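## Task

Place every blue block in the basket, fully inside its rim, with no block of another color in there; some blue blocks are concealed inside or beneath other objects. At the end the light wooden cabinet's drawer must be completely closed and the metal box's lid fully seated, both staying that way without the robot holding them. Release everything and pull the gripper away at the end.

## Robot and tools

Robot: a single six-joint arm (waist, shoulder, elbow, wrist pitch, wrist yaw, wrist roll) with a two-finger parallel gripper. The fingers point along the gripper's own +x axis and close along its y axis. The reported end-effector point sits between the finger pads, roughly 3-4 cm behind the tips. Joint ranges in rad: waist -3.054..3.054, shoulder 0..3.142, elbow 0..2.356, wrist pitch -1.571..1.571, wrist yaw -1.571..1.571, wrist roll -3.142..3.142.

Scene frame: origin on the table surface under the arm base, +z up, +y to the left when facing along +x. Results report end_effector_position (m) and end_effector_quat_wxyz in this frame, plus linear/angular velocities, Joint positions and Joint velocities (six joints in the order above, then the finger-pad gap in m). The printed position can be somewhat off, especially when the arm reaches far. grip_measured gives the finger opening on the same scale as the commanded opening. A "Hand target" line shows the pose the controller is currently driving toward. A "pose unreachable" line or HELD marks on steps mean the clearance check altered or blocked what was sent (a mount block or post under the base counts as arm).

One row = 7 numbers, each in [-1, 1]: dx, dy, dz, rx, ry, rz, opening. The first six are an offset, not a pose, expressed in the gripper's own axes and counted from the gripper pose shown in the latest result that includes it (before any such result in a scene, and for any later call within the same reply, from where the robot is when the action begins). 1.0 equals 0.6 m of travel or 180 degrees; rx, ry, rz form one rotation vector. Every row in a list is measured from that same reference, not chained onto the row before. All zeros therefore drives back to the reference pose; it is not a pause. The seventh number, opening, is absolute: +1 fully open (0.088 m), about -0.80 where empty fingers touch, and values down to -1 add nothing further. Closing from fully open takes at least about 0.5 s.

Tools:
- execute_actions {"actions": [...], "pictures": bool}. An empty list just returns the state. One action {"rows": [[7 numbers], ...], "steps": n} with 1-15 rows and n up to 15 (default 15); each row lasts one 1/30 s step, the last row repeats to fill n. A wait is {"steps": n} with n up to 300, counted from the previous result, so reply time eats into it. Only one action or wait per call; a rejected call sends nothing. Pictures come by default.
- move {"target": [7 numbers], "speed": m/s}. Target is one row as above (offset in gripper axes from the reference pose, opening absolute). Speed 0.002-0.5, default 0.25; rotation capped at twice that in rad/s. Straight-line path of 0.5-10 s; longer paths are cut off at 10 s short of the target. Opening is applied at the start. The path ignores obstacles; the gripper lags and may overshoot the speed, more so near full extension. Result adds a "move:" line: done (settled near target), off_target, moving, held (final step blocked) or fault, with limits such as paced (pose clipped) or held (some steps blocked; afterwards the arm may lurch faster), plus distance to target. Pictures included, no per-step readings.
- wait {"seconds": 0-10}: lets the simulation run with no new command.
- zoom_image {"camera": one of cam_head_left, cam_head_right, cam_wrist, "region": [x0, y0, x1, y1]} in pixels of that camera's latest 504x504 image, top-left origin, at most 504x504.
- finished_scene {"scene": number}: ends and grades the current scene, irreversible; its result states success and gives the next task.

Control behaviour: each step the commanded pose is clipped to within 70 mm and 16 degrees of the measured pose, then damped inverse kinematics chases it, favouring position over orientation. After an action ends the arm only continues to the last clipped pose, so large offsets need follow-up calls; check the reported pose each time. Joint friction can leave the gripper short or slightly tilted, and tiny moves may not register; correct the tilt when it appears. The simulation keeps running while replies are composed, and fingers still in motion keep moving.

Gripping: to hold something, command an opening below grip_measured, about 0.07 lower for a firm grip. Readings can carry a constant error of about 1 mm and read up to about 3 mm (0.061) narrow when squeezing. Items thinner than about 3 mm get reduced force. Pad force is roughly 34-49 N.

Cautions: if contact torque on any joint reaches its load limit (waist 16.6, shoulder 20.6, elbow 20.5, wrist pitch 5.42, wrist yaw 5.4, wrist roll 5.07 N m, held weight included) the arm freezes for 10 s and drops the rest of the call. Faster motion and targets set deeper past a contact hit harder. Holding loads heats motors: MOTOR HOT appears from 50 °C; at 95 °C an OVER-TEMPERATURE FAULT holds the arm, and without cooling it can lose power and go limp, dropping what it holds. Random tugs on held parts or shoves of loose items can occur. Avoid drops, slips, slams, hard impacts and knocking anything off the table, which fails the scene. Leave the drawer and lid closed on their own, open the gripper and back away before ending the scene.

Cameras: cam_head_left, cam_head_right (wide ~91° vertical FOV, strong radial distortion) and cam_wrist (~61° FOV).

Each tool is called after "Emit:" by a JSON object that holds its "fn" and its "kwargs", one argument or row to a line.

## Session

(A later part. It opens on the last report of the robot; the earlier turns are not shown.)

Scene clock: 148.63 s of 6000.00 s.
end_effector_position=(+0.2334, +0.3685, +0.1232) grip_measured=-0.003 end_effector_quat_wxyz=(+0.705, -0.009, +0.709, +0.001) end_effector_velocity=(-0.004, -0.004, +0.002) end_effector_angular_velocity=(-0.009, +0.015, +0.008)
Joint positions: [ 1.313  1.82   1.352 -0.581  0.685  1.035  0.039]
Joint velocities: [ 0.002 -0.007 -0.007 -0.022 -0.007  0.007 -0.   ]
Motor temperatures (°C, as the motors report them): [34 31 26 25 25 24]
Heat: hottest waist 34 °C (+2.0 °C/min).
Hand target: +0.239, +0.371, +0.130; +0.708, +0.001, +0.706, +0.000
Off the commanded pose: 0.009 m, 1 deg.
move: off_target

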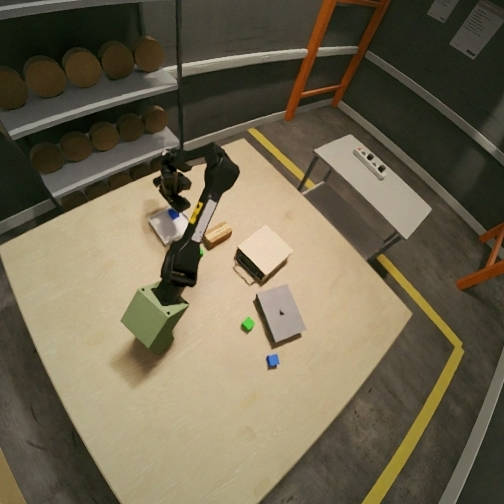

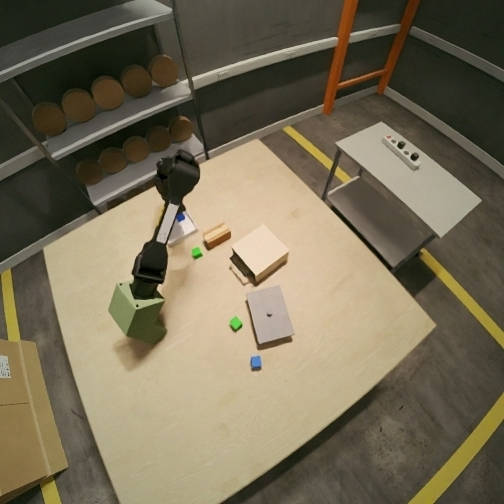

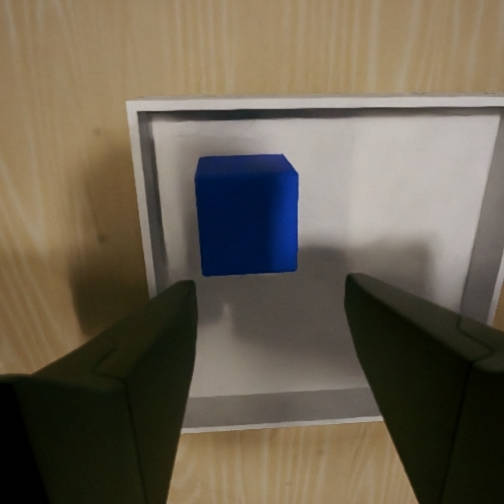

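Emit:
{"fn": "move", "kwargs": {
  "target": [-0.022,-0.6325,0.0853,0.0045,-0.0018,0.0036,0.0],
  "speed": 0.25
}}

Scene clock: 157.63 s of 6000.00 s.
end_effector_position=(+0.2842, -0.0083, +0.1398) grip_measured=-0.003 end_effector_quat_wxyz=(+0.707, -0.002, +0.707, -0.003) end_effector_velocity=(-0.002, -0.002, -0.001) end_effector_angular_velocity=(+0.018, +0.010, +0.028)
Joint positions: [-0.115  1.001  0.559 -0.33  -0.302 -0.062  0.039]
Joint velocities: [-0.027  0.012  0.002 -0.007 -0.037 -0.051 -0.   ]
Motor temperatures (°C, as the motors report them): [34 32 26 24 25 24]
Heat: hottest waist 34 °C (+2.0 °C/min).
Hand target: +0.286, -0.009, +0.139; +0.706, -0.002, +0.708, -0.001
Off the commanded pose: 0.006 m, 0 deg.
After step 90, 3.87 s passed at rest.
move: done

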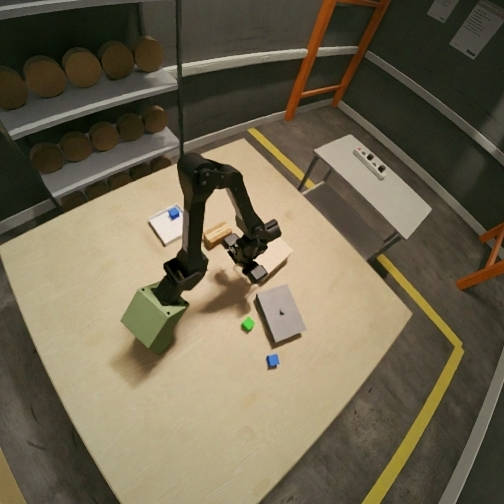

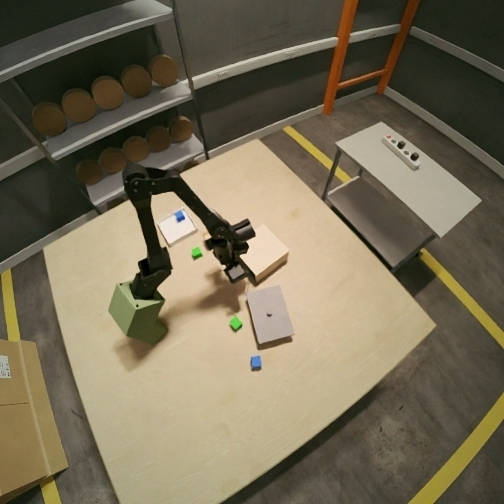

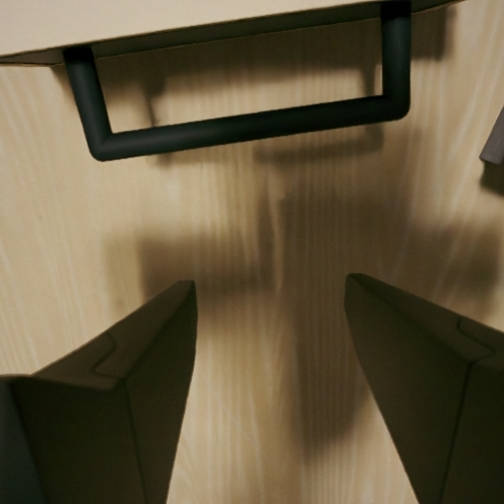

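Emit:
{"fn": "move", "kwargs": {
  "target": [0.0,0.005,0.054,0.4756,0,0,0.02],
  "speed": 0.4
}}

Scene clock: 179.90 s of 6000.00 s.
end_effector_position=(+0.3153, -0.0054, +0.1411) grip_measured=+0.017 end_effector_quat_wxyz=(+0.523, +0.479, +0.517, -0.480) end_effector_velocity=(-0.001, -0.001, +0.001) end_effector_angular_velocity=(-0.009, +0.002, -0.010)
Joint positions: [-0.094  1.073  0.684 -0.374 -0.288  1.443  0.04 ]
Joint velocities: [-0.002 -0.007 -0.002 -0.007  0.007  0.007 -0.   ]
Motor temperatures (°C, as the motors report them): [32 30 27 24 25 24]
Heat: hottest waist 32 °C (+0.0 °C/min).
Hand target: +0.317, -0.005, +0.140; +0.520, +0.479, +0.517, -0.483
Off the commanded pose: 0.002 m, 0 deg.
After step 90, 16.80 s passed at rest.
move: done

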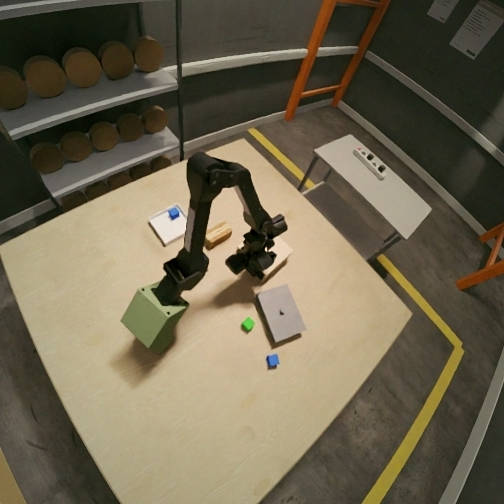

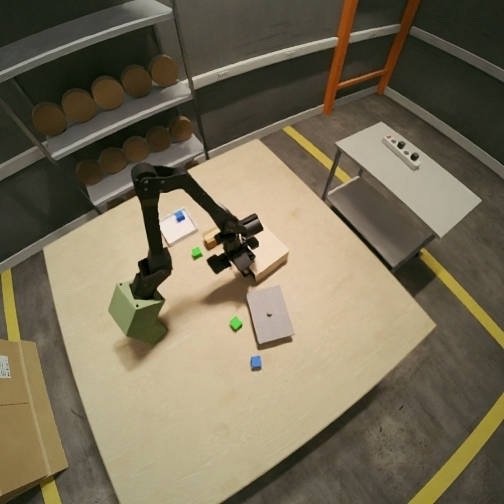

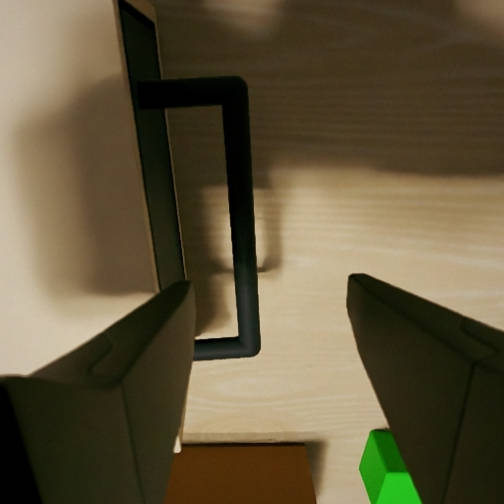

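Emit:
{"fn": "move", "kwargs": {
  "target": [0.112,-0.009,0,0,0.002,0,0.02],
  "speed": 0.07
}}

Scene clock: 190.87 s of 6000.00 s.
end_effector_position=(+0.3145, -0.0057, +0.0773) grip_measured=+0.017 end_effector_quat_wxyz=(+0.525, +0.482, +0.517, -0.474) end_effector_velocity=(-0.002, -0.001, -0.003) end_effector_angular_velocity=(-0.006, +0.007, +0.007)
Joint positions: [-0.022  1.33   0.65  -0.057 -0.243  1.492  0.04 ]
Joint velocities: [ 0.002  0.012 -0.002  0.007  0.007 -0.007 -0.   ]
Motor temperatures (°C, as the motors report them): [31 30 27 24 25 24]
Heat: hottest waist 31 °C (-2.0 °C/min).
Hand target: +0.310, -0.006, +0.074; +0.521, +0.480, +0.519, -0.478
Off the commanded pose: 0.006 m, 1 deg.
After step 90, 6.57 s passed at rest.
move: done

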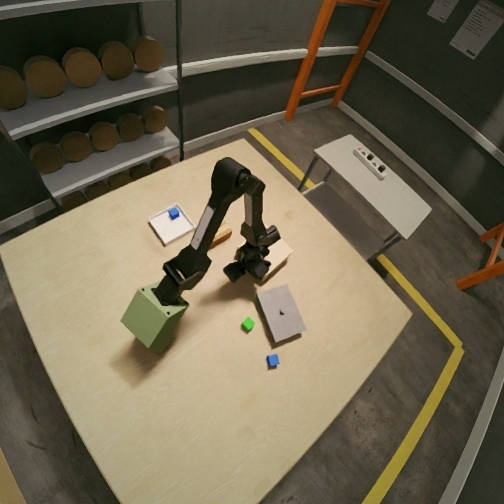

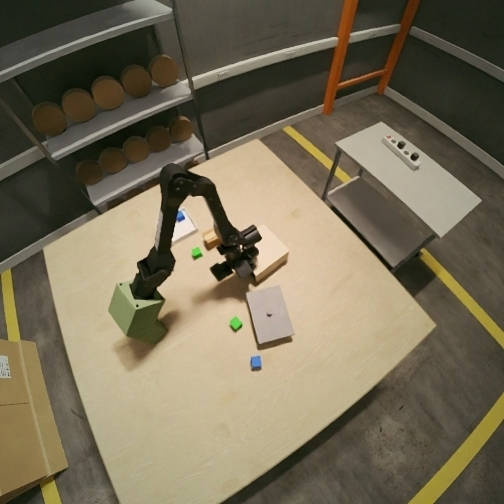

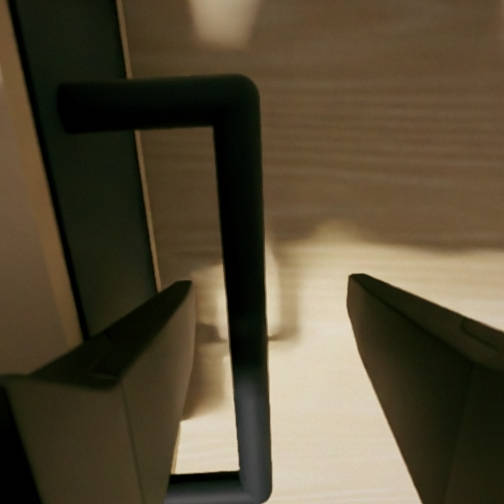

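Emit:
{"fn": "move", "kwargs": {
  "target": [0.003,-0.18,0,0,0,-0.005,0.02],
  "speed": 0.06
}}

Scene clock: 201.23 s of 6000.00 s.
end_effector_position=(+0.2129, -0.0144, +0.0736) grip_measured=+0.017 end_effector_quat_wxyz=(+0.526, +0.480, +0.517, -0.475) end_effector_velocity=(-0.000, +0.001, +0.001) end_effector_angular_velocity=(+0.005, -0.012, +0.009)
Joint positions: [-0.061  1.284  0.242  0.296 -0.268  1.463  0.04 ]
Joint velocities: [-0.002 -0.002 -0.012  0.022 -0.007 -0.007 -0.   ]
Motor temperatures (°C, as the motors report them): [31 30 26 24 25 24]
Heat: hottest waist 31 °C (-3.0 °C/min).
Hand target: +0.207, -0.014, +0.073; +0.521, +0.478, +0.521, -0.478
Off the commanded pose: 0.006 m, 1 deg.
After step 90, 5.23 s passed at rest.
move: done

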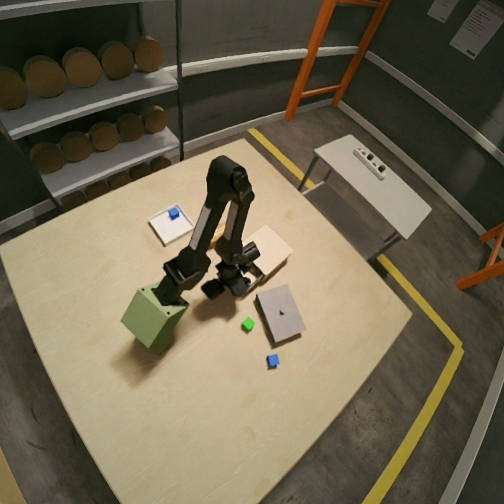

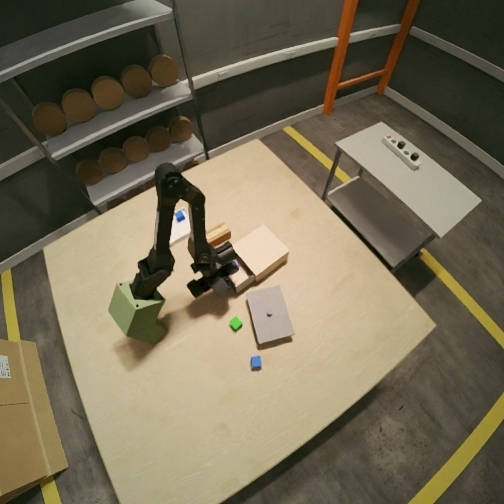

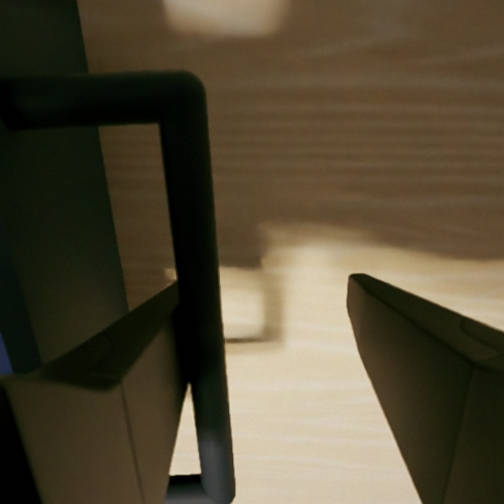

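Emit:
{"fn": "move", "kwargs": {
  "target": [0.0,-0.028,0,0,0,-0.003,0.02],
  "speed": 0.03
}}

Emit:
{"fn": "move", "kwargs": {
  "target": [-0.01,0.016,0,0,0,0,0.02],
  "speed": 0.05
}}

Emit:
{"fn": "move", "kwargs": {
  "target": [-0.10,0.005,0,0,0,0,0.02],
  "speed": 0.12
}}

Emit:
{"fn": "move", "kwargs": {
  "target": [-0.04,0.15,0.02,0,0,0,0.3],
  "speed": 0.15
}}

Scene clock: 207.20 s of 6000.00 s.
end_effector_position=(+0.2038, -0.0152, +0.0741) grip_measured=+0.017 end_effector_quat_wxyz=(+0.529, +0.481, +0.515, -0.472) end_effector_velocity=(-0.002, -0.001, +0.000) end_effector_angular_velocity=(+0.002, +0.001, +0.002)
Joint positions: [-0.067  1.288  0.197  0.354 -0.271  1.458  0.04 ]
Joint velocities: [-0.007  0.002 -0.007  0.007 -0.007 -0.007 -0.   ]
Motor temperatures (°C, as the motors report them): [31 30 26 24 25 24]
Heat: hottest waist 31 °C (-3.0 °C/min).
Hand target: +0.196, -0.016, +0.073; +0.523, +0.478, +0.520, -0.478
Off the commanded pose: 0.008 m, 1 deg.
After step 90, 2.10 s passed at rest.
move: done

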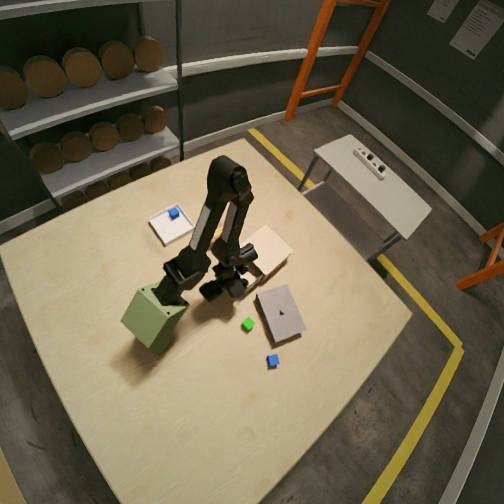

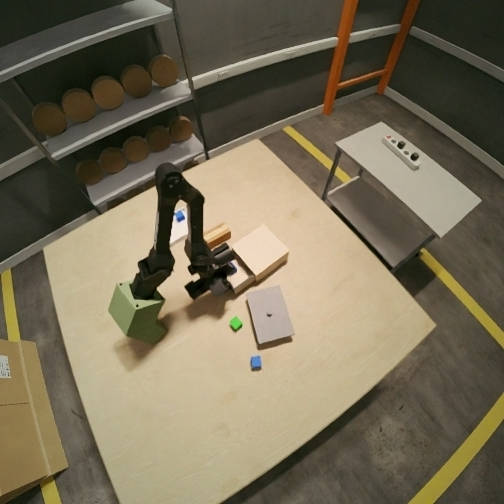

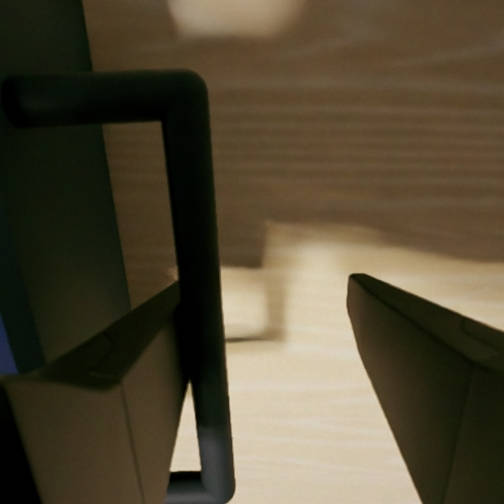

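Scene clock: 207.97 s of 6000.00 s.
end_effector_position=(+0.2094, -0.0142, +0.0790) grip_measured=+0.017 end_effector_quat_wxyz=(+0.526, +0.479, +0.517, -0.475) end_effector_velocity=(-0.009, +0.001, +0.001) end_effector_angular_velocity=(+0.007, +0.039, -0.020)
Joint positions: [-0.067  1.241  0.225  0.268 -0.271  1.458  0.04 ]
Joint velocities: [-0.002 -0.012 -0.002 -0.051 -0.007  0.007 -0.   ]
Motor temperatures (°C, as the motors report them): [31 30 26 24 25 24]
Heat: hottest waist 31 °C (-3.0 °C/min).
Hand target: +0.213, -0.014, +0.080; +0.529, +0.481, +0.515, -0.472
Off the commanded pose: 0.004 m, 1 deg.
move: done

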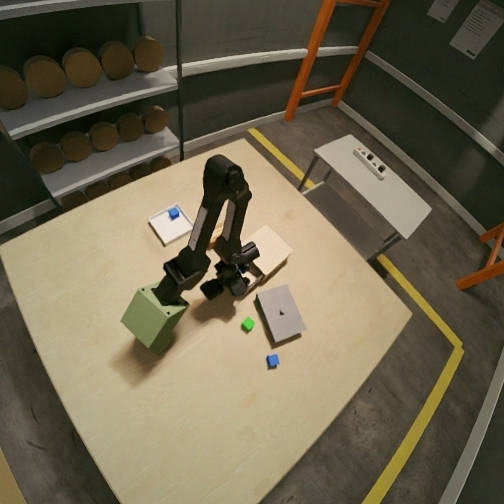

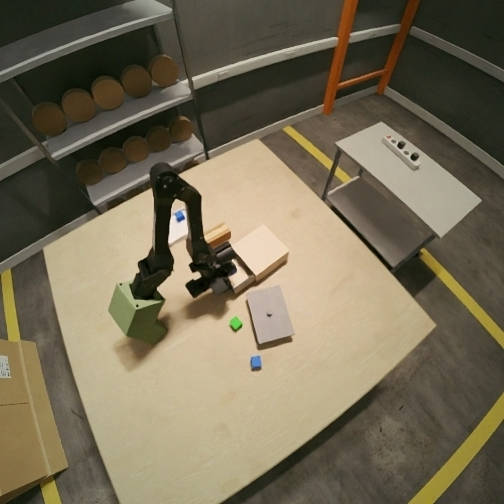

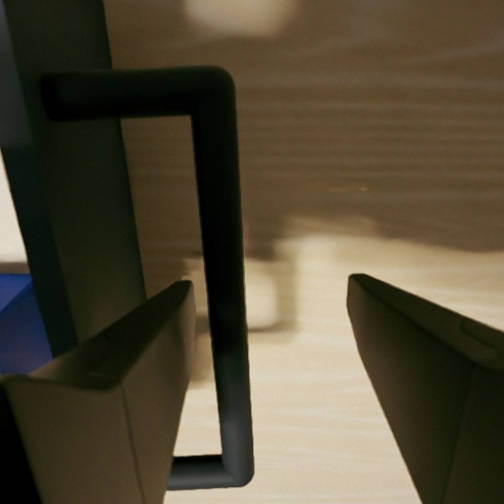

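Scene clock: 209.10 s of 6000.00 s.
end_effector_position=(+0.2073, -0.0139, +0.1364) grip_measured=+0.017 end_effector_quat_wxyz=(+0.521, +0.478, +0.519, -0.480) end_effector_velocity=(-0.002, +0.001, +0.004) end_effector_angular_velocity=(+0.003, +0.005, +0.015)
Joint positions: [-0.191  0.805  0.253 -0.237 -0.359  1.371  0.04 ]
Joint velocities: [-0.007 -0.027  0.002 -0.037 -0.007 -0.022 -0.   ]
Motor temperatures (°C, as the motors report them): [31 30 26 24 25 24]
Heat: hottest waist 31 °C (-3.0 °C/min).
Hand target: +0.211, -0.014, +0.139; +0.526, +0.479, +0.517, -0.475
Off the commanded pose: 0.005 m, 1 deg.
move: done

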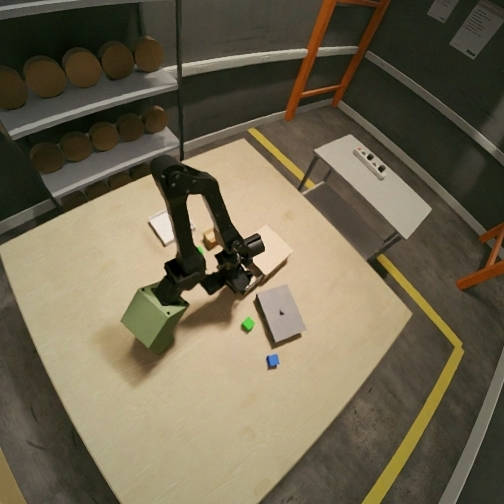

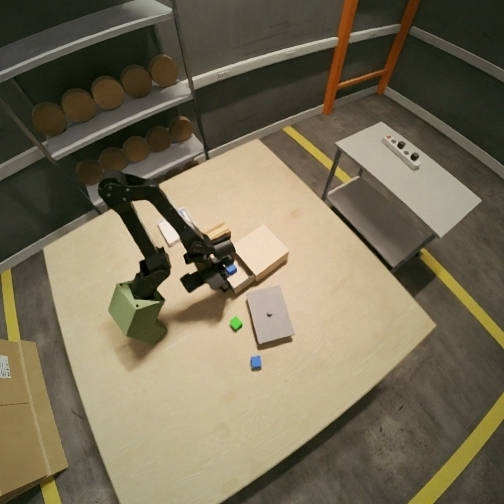

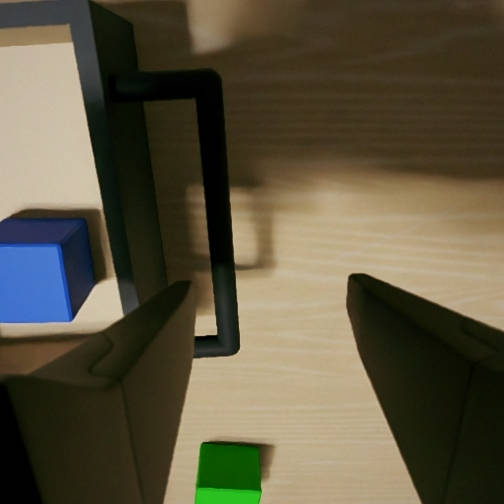

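Scene clock: 210.17 s of 6000.00 s.
end_effector_position=(+0.2951, -0.0181, +0.1610) grip_measured=+0.297 end_effector_quat_wxyz=(+0.522, +0.479, +0.517, -0.480) end_effector_velocity=(+0.002, +0.001, +0.002) end_effector_angular_velocity=(+0.008, +0.019, -0.002)
Joint positions: [-0.207  0.969  0.629 -0.451 -0.369  1.361  0.054]
Joint velocities: [-0.002  0.012  0.027 -0.037 -0.007 -0.007 -0.   ]
Motor temperatures (°C, as the motors report them): [31 30 26 24 25 24]
Heat: hottest waist 31 °C (-3.0 °C/min).
Hand target: +0.298, -0.019, +0.161; +0.521, +0.478, +0.519, -0.480
Off the commanded pose: 0.003 m, 0 deg.
move: done

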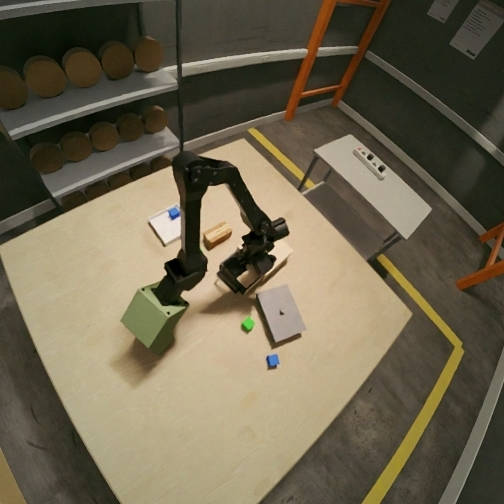

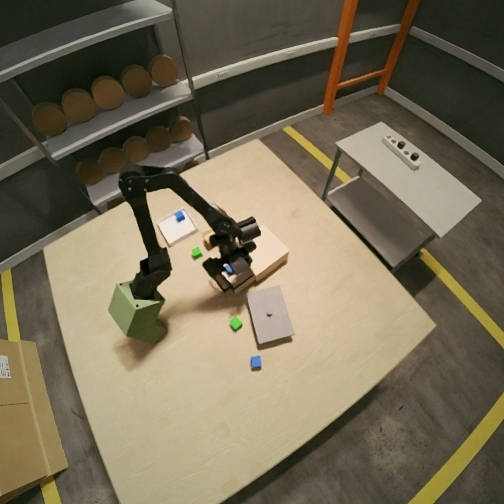

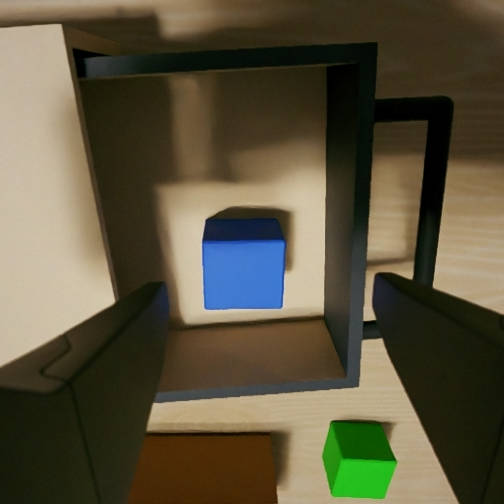

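Emit:
{"fn": "move", "kwargs": {
  "target": [0.105,0.006,-0.047,0.011,0.002,0,0.16],
  "speed": 0.08
}}

Scene clock: 233.43 s of 6000.00 s.
end_effector_position=(+0.3014, +0.0102, +0.1014) grip_measured=+0.163 end_effector_quat_wxyz=(+0.516, +0.492, +0.509, -0.482) end_effector_velocity=(+0.001, +0.001, -0.003) end_effector_angular_velocity=(-0.002, -0.006, -0.001)
Joint positions: [ 0.024  1.181  0.59  -0.139 -0.21   1.56   0.047]
Joint velocities: [ 0.007  0.012 -0.002  0.022  0.007  0.007 -0.   ]
Motor temperatures (°C, as the motors report them): [30 29 27 24 25 24]
Heat: hottest waist 30 °C (-2.0 °C/min).
Hand target: +0.297, +0.010, +0.098; +0.512, +0.489, +0.511, -0.487
Off the commanded pose: 0.006 m, 1 deg.
After step 90, 18.93 s passed at rest.
move: done

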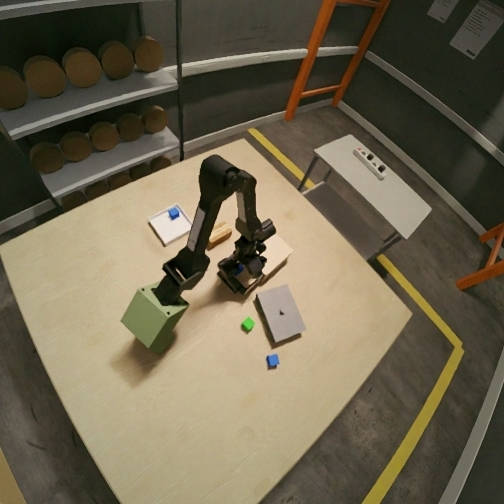

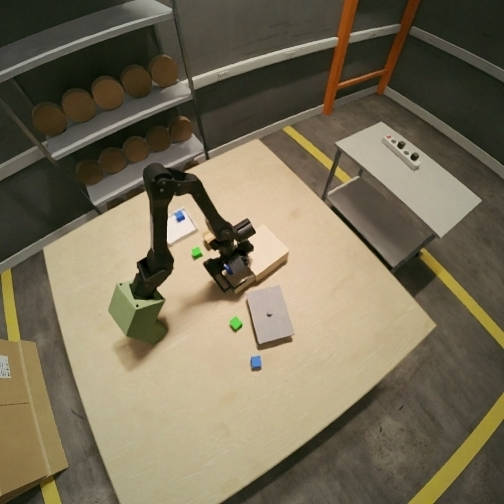

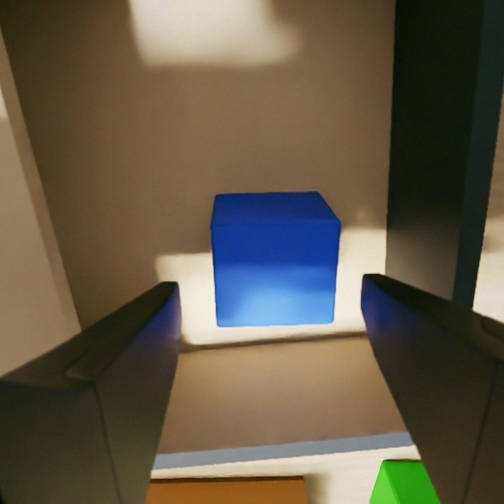

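Emit:
{"fn": "execute_actions", "kwargs": {
  "actions": [
    {"rows": [[0.008,-0.010,0,0.002,0,-0.006,0.16],[0.012,-0.010,0,0.002,0,-0.006,0.16],[0.016,-0.010,0,0.002,0,-0.006,0.16],[0.020,-0.010,0,0.002,0,-0.006,0.16],[0.024,-0.0105,0,0.002,0,-0.006,0.16],[0.028,-0.0105,0,0.002,0,-0.006,0.16],[0.032,-0.0105,0,0.002,0,-0.006,0.16],[0.036,-0.0105,0,0.002,0,-0.006,0.16],[0.040,-0.011,0,0.002,0,-0.006,0.16],[0.044,-0.011,0,0.002,0,-0.006,0.16],[0.048,-0.011,0,0.002,0,-0.006,0.16],[0.052,-0.011,0,0.002,0,-0.006,0.16],[0.056,-0.011,0,0.002,0,-0.006,0.16],[0.060,-0.011,0,0.002,0,-0.006,0.16],[0.064,-0.011,0,0.002,0,-0.006,0.16]], "steps": 15}
  ],
  "pictures": false
}}

Emit:
{"fn": "execute_actions", "kwargs": {
  "actions": [
    {"steps": 20}
  ]
}}

Scene clock: 244.60 s of 6000.00 s.
end_effector_position=(+0.2985, +0.0104, +0.0748) grip_measured=+0.163 end_effector_quat_wxyz=(+0.514, +0.490, +0.511, -0.484) end_effector_velocity=(-0.014, +0.003, -0.070) end_effector_angular_velocity=(+0.021, +0.040, +0.012)
Joint positions: [ 0.049  1.305  0.588 -0.017 -0.193  1.576  0.047]
Joint velocities: [ 0.061  0.335  0.002  0.3    0.022  0.022 -0.   ]
Motor temperatures (°C, as the motors report them): [30 29 27 24 25 24]
Heat: hottest waist 30 °C (-2.0 °C/min).
Hand target: +0.295, +0.010, +0.064; +0.510, +0.488, +0.512, -0.489
Off the commanded pose: 0.012 m, 1 deg.
Steps of this call (steps 1 to 90: nothing new was sent; then 7.67 s passed at rest; steps 91 to 105: all 15 steps of this action). Readings (end_effector_position):
91: (+0.3014, +0.0103, +0.1009)
92: (+0.3013, +0.0103, +0.1003)
94: (+0.3015, +0.0104, +0.0981)
98: (+0.3003, +0.0104, +0.0906)
105: the state above

Scene clock: 245.27 s of 6000.00 s.
end_effector_position=(+0.2968, +0.0103, +0.0666) grip_measured=+0.163 end_effector_quat_wxyz=(+0.513, +0.490, +0.512, -0.486) end_effector_velocity=(-0.002, +0.000, +0.000) end_effector_angular_velocity=(+0.005, +0.007, -0.010)
Joint positions: [ 0.055  1.344  0.588  0.019 -0.188  1.581  0.047]
Joint velocities: [-0.002 -0.002 -0.002 -0.007 -0.007  0.007 -0.   ]
Motor temperatures (°C, as the motors report them): [30 29 27 24 25 24]
Heat: hottest waist 30 °C (-2.0 °C/min).
Hand target: +0.295, +0.010, +0.064; +0.510, +0.488, +0.512, -0.489
Off the commanded pose: 0.004 m, 0 deg.
Steps of this call (steps 1 to 20: nothing new was sent). Readings (end_effector_position):
1: (+0.2980, +0.0104, +0.0727)
2: (+0.2974, +0.0104, +0.0711)
4: (+0.2968, +0.0104, +0.0690)
8: (+0.2970, +0.0104, +0.0675)
20: the state above

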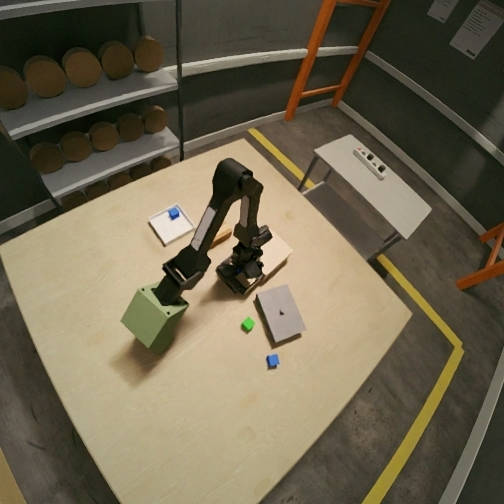

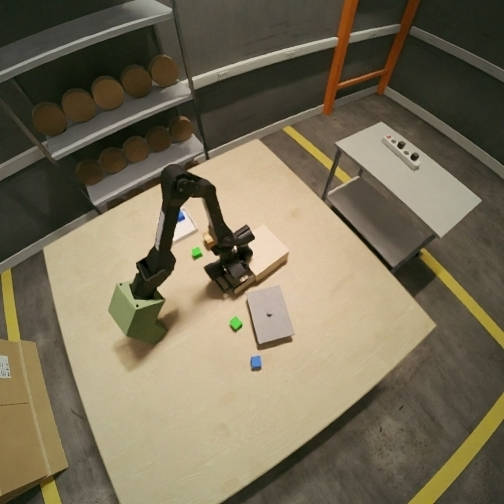

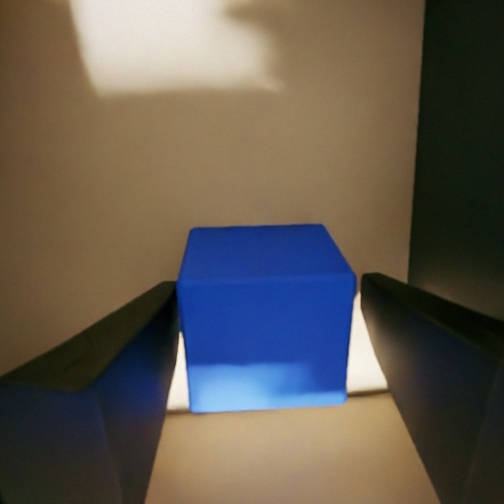

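Emit:
{"fn": "execute_actions", "kwargs": {
  "actions": [
    {"rows": [[0,0,0,0,0,0,-0.22]], "steps": 15}
  ],
  "pictures": false
}}

Emit:
{"fn": "move", "kwargs": {
  "target": [-0.135,0.004,0,0,0,0,-0.22],
  "speed": 0.12
}}

Scene clock: 250.60 s of 6000.00 s.
end_effector_position=(+0.2969, +0.0103, +0.0666) grip_measured=-0.092 end_effector_quat_wxyz=(+0.513, +0.490, +0.512, -0.486) end_effector_velocity=(-0.002, +0.000, +0.000) end_effector_angular_velocity=(+0.005, +0.007, -0.010)
Joint positions: [ 0.055  1.344  0.588  0.019 -0.188  1.581  0.034]
Joint velocities: [-0.002 -0.002 -0.002 -0.007 -0.007  0.007 -0.   ]
Motor temperatures (°C, as the motors report them): [30 29 26 24 25 24]
Heat: hottest waist 30 °C (-1.0 °C/min).
Hand target: +0.297, +0.010, +0.067; +0.513, +0.490, +0.512, -0.486
Off the commanded pose: 0.000 m, 0 deg.
Steps of this call (steps 1 to 90: nothing new was sent; then 1.83 s passed at rest; steps 91 to 105: all 15 steps of this action). Readings (end_effector_position):
91: (+0.2969, +0.0103, +0.0666)
92: (+0.2969, +0.0103, +0.0666)
94: (+0.2969, +0.0103, +0.0666)
98: (+0.2969, +0.0103, +0.0666)
105: the state above

Scene clock: 252.03 s of 6000.00 s.
end_effector_position=(+0.2933, +0.0094, +0.1432) grip_measured=-0.092 end_effector_quat_wxyz=(+0.507, +0.487, +0.514, -0.492) end_effector_velocity=(-0.001, +0.001, +0.004) end_effector_angular_velocity=(+0.013, +0.000, -0.002)
Joint positions: [-0.029  0.996  0.608 -0.38  -0.249  1.524  0.034]
Joint velocities: [-0.012 -0.017  0.002 -0.022 -0.022 -0.007 -0.   ]
Motor temperatures (°C, as the motors report them): [30 29 26 24 25 24]
Heat: hottest waist 30 °C (-1.0 °C/min).
Hand target: +0.298, +0.010, +0.147; +0.513, +0.489, +0.512, -0.486
Off the commanded pose: 0.007 m, 1 deg.
move: done

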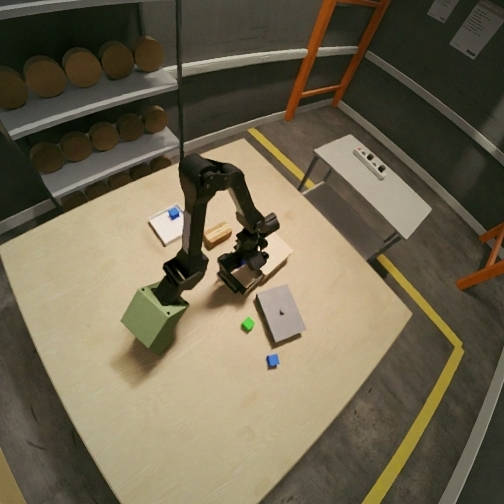

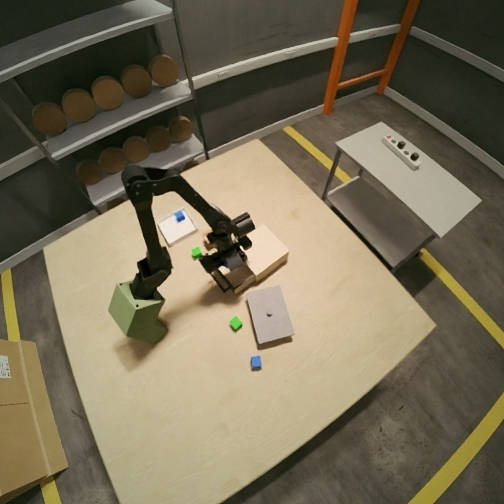

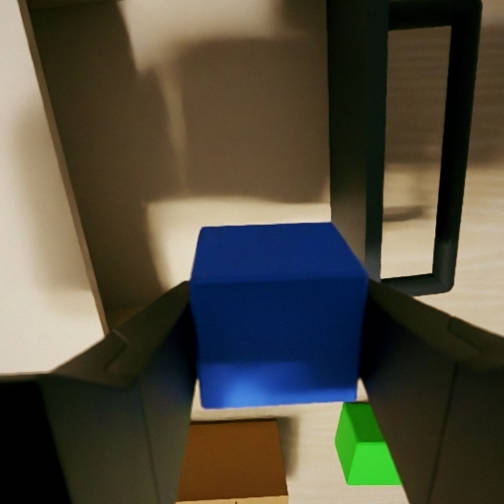

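Emit:
{"fn": "move", "kwargs": {
  "target": [0.042,-0.172,-0.609,0.013,0,0.004,-0.22],
  "speed": 0.25
}}

Scene clock: 267.10 s of 6000.00 s.
end_effector_position=(+0.1808, +0.3677, +0.1233) grip_measured=-0.092 end_effector_quat_wxyz=(+0.498, +0.503, +0.501, -0.497) end_effector_velocity=(-0.001, +0.001, -0.002) end_effector_angular_velocity=(-0.010, +0.012, +0.003)
Joint positions: [ 1.41   1.836  1.212 -0.468  0.731  2.714  0.034]
Joint velocities: [-0.002  0.012  0.017 -0.022 -0.007  0.007 -0.   ]
Motor temperatures (°C, as the motors report them): [30 30 27 24 25 24]
Heat: hottest waist 30 °C (-1.0 °C/min).
Hand target: +0.179, +0.370, +0.122; +0.500, +0.502, +0.501, -0.497
Off the commanded pose: 0.008 m, 0 deg.
After step 90, 9.90 s passed at rest.
move: done

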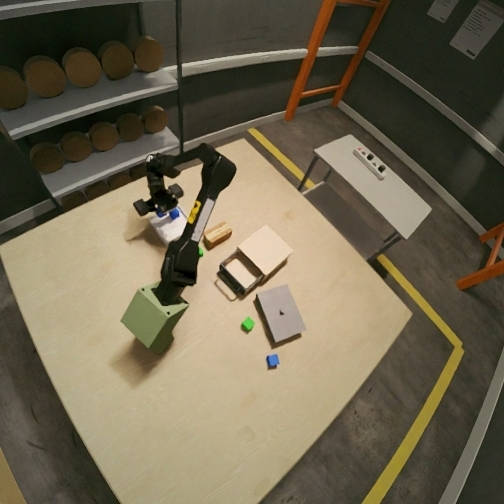

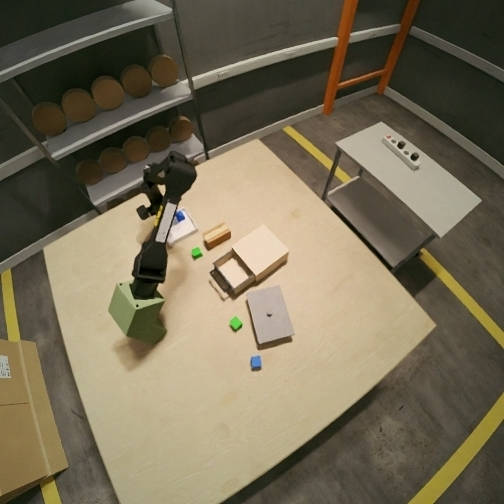

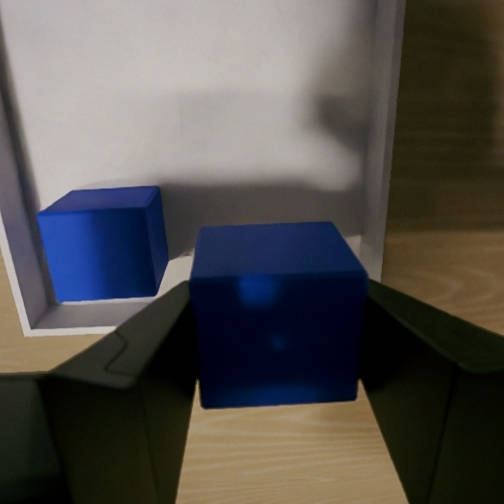

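Emit:
{"fn": "move", "kwargs": {
  "target": [0.104,-0.007,-0.005,0,0,0,-0.22],
  "speed": 0.07
}}

Scene clock: 274.50 s of 6000.00 s.
end_effector_position=(+0.1787, +0.3711, +0.0646) grip_measured=-0.092 end_effector_quat_wxyz=(+0.497, +0.506, +0.499, -0.497) end_effector_velocity=(-0.004, -0.003, -0.003) end_effector_angular_velocity=(-0.010, +0.012, +0.031)
Joint positions: [ 1.314  1.975  1.215 -0.255  0.685  2.606  0.034]
Joint velocities: [-0.002  0.007 -0.002 -0.007 -0.007 -0.022 -0.   ]
Motor temperatures (°C, as the motors report them): [31 30 27 24 25 24]
Heat: hottest waist 31 °C (+0.0 °C/min).
Hand target: +0.177, +0.372, +0.061; +0.498, +0.503, +0.501, -0.498
Off the commanded pose: 0.004 m, 0 deg.
After step 90, 3.10 s passed at rest.
move: done

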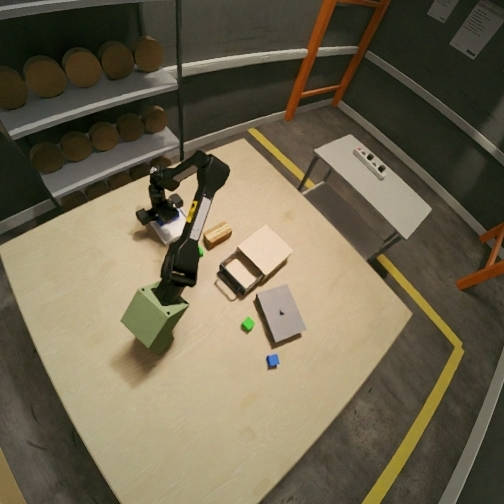

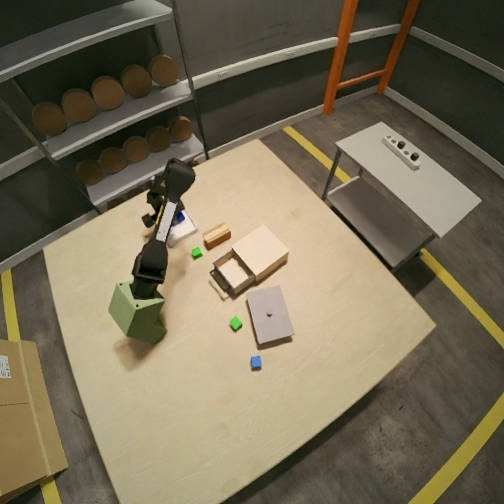

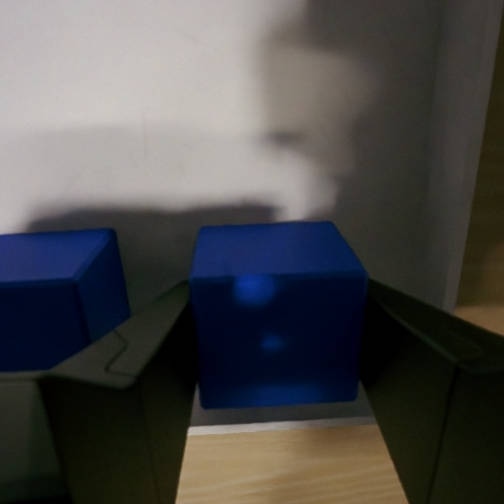

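Emit:
{"fn": "execute_actions", "kwargs": {
  "actions": [
    {"rows": [[0.007,-0.003,-0.001,-0.002,0,-0.001,-0.22],[0.008,-0.003,-0.001,-0.002,0,-0.001,-0.22],[0.009,-0.003,-0.001,-0.002,0,-0.001,-0.22],[0.010,-0.003,-0.001,-0.002,0,-0.001,-0.22],[0.011,-0.003,-0.001,-0.002,0,-0.001,-0.22],[0.012,-0.003,-0.001,-0.002,0,-0.001,-0.22],[0.013,-0.003,-0.001,-0.002,0,-0.001,-0.22],[0.014,-0.003,-0.001,-0.002,0,-0.001,-0.22]], "steps": 15}
  ],
  "pictures": false
}}

Scene clock: 280.37 s of 6000.00 s.
end_effector_position=(+0.1791, +0.3724, +0.0621) grip_measured=-0.092 end_effector_quat_wxyz=(+0.497, +0.507, +0.501, -0.495) end_effector_velocity=(-0.002, -0.000, +0.001) end_effector_angular_velocity=(+0.001, +0.009, +0.014)
Joint positions: [ 1.31   1.981  1.215 -0.239  0.681  2.594  0.034]
Joint velocities: [ 0.002 -0.002 -0.002 -0.007 -0.007 -0.007 -0.   ]
Motor temperatures (°C, as the motors report them): [32 30 27 24 25 24]
Heat: hottest waist 32 °C (+2.0 °C/min).
Hand target: +0.177, +0.372, +0.056; +0.498, +0.504, +0.502, -0.497
Off the commanded pose: 0.006 m, 0 deg.
Steps of this call (steps 1 to 90: nothing new was sent; then 2.37 s passed at rest; steps 91 to 105: all 15 steps of this action). Readings (end_effector_position):
91: (+0.1787, +0.3712, +0.0641)
92: (+0.1788, +0.3714, +0.0640)
94: (+0.1790, +0.3716, +0.0634)
98: (+0.1791, +0.3719, +0.0623)
105: the state above

Emit:
{"fn": "execute_actions", "kwargs": {
  "actions": [
    {"rows": [[0,0,0,0,0,0,-0.22],[0,0,0,0,0,0,-0.22],[0,0,0,0,0,0,-0.22],[0,0,0,0,0,0,0.08]], "steps": 14}
  ],
  "pictures": false
}}

Emit:
{"fn": "move", "kwargs": {
  "target": [-0.10,0.004,0,0,0,0,0.08],
  "speed": 0.12
}}

Emit:
{"fn": "move", "kwargs": {
  "target": [0.03,0.02,0.415,-0.524,0,0,-0.8],
  "speed": 0.4
}}

Scene clock: 300.60 s of 6000.00 s.
end_effector_position=(+0.1791, +0.3725, +0.0621) grip_measured=+0.060 end_effector_quat_wxyz=(+0.496, +0.507, +0.501, -0.495) end_effector_velocity=(+0.001, -0.005, +0.001) end_effector_angular_velocity=(-0.017, -0.000, +0.031)
Joint positions: [ 1.31   1.981  1.215 -0.238  0.68   2.593  0.042]
Joint velocities: [-0.002 -0.007 -0.002 -0.022  0.007 -0.022  0.007]
Motor temperatures (°C, as the motors report them): [33 30 26 25 25 24]
Heat: hottest waist 33 °C (+3.0 °C/min).
Hand target: +0.179, +0.372, +0.062; +0.497, +0.507, +0.501, -0.495
Off the commanded pose: 0.000 m, 0 deg.
Steps of this call (steps 1 to 90: nothing new was sent; then 16.77 s passed at rest; steps 91 to 104: all 14 steps of this action). Readings (end_effector_position):
91: (+0.1791, +0.3725, +0.0621)
92: (+0.1791, +0.3725, +0.0621)
94: (+0.1791, +0.3725, +0.0621)
98: (+0.1791, +0.3725, +0.0621)
104: the state above

Scene clock: 301.83 s of 6000.00 s.
end_effector_position=(+0.1776, +0.3697, +0.1171) grip_measured=+0.077 end_effector_quat_wxyz=(+0.500, +0.501, +0.503, -0.496) end_effector_velocity=(-0.002, -0.001, +0.005) end_effector_angular_velocity=(+0.000, +0.012, +0.006)
Joint positions: [ 1.406  1.857  1.213 -0.445  0.727  2.701  0.043]
Joint velocities: [ 0.007 -0.012 -0.002 -0.022 -0.007  0.007 -0.   ]
Motor temperatures (°C, as the motors report them): [33 30 26 25 25 24]
Heat: hottest waist 33 °C (+3.0 °C/min).
Hand target: +0.181, +0.371, +0.122; +0.496, +0.507, +0.502, -0.494
Off the commanded pose: 0.006 m, 1 deg.
move: done

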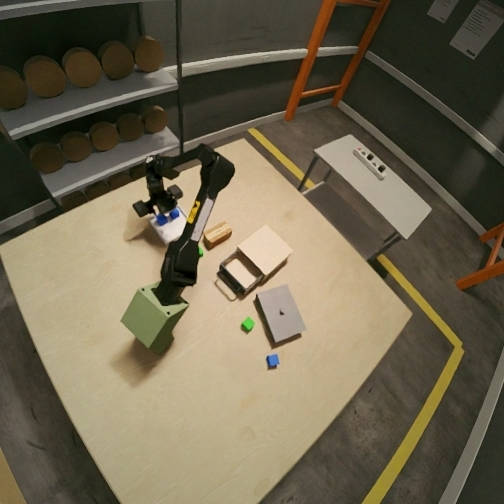

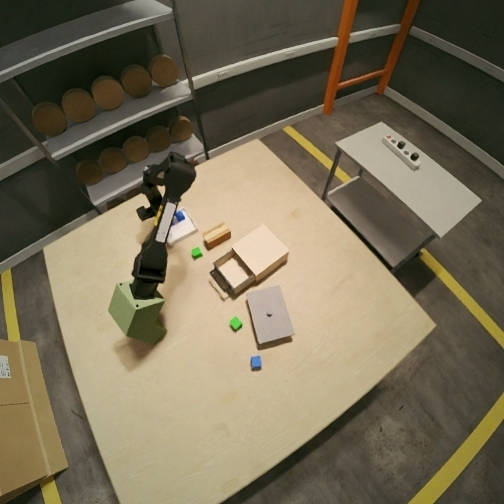

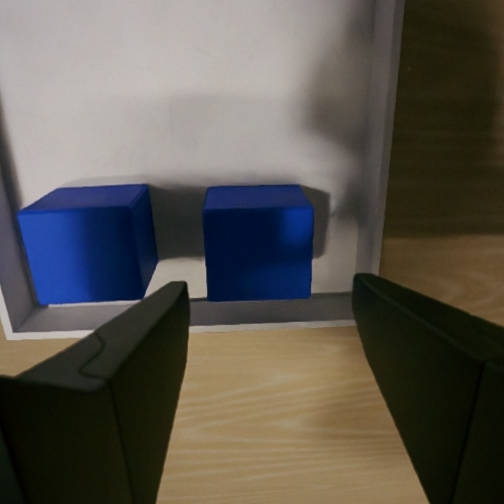

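Scene clock: 304.53 s of 6000.00 s.
end_effector_position=(+0.1879, +0.1218, +0.0949) grip_measured=-0.787 end_effector_quat_wxyz=(+0.706, -0.027, +0.708, +0.029) end_effector_velocity=(-0.001, -0.000, -0.000) end_effector_angular_velocity=(+0.014, +0.004, +0.026)
Joint positions: [0.778 1.162 0.294 0.081 0.344 0.474 0.   ]
Joint velocities: [-0.012 -0.007 -0.007  0.007 -0.022 -0.037 -0.   ]
Motor temperatures (°C, as the motors report them): [33 30 26 25 25 24]
Heat: hottest waist 33 °C (+3.0 °C/min).
Hand target: +0.188, +0.121, +0.096; +0.707, -0.026, +0.706, +0.031
Off the commanded pose: 0.004 m, 1 deg.
move: done

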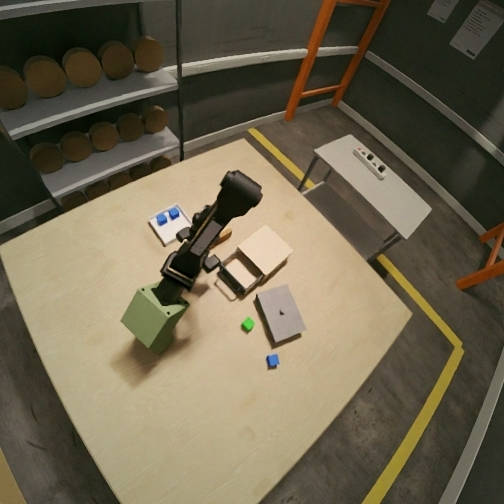

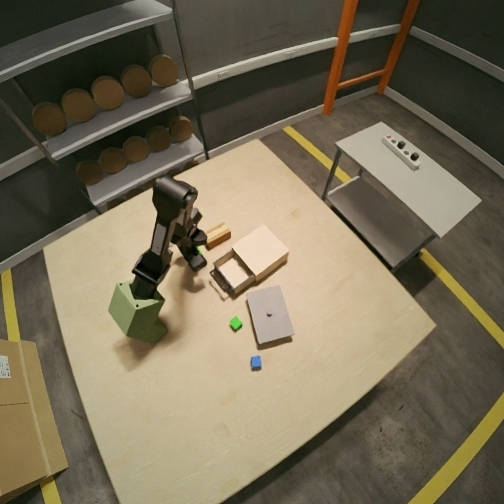

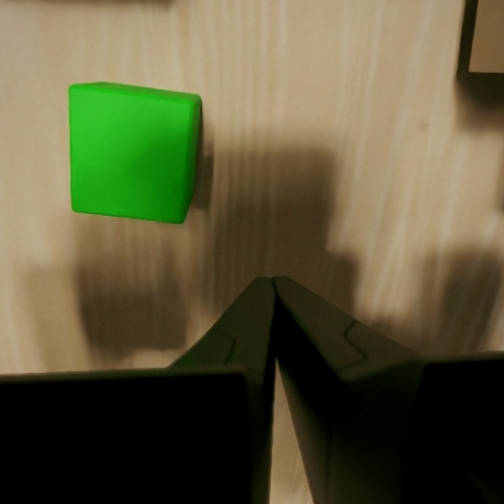

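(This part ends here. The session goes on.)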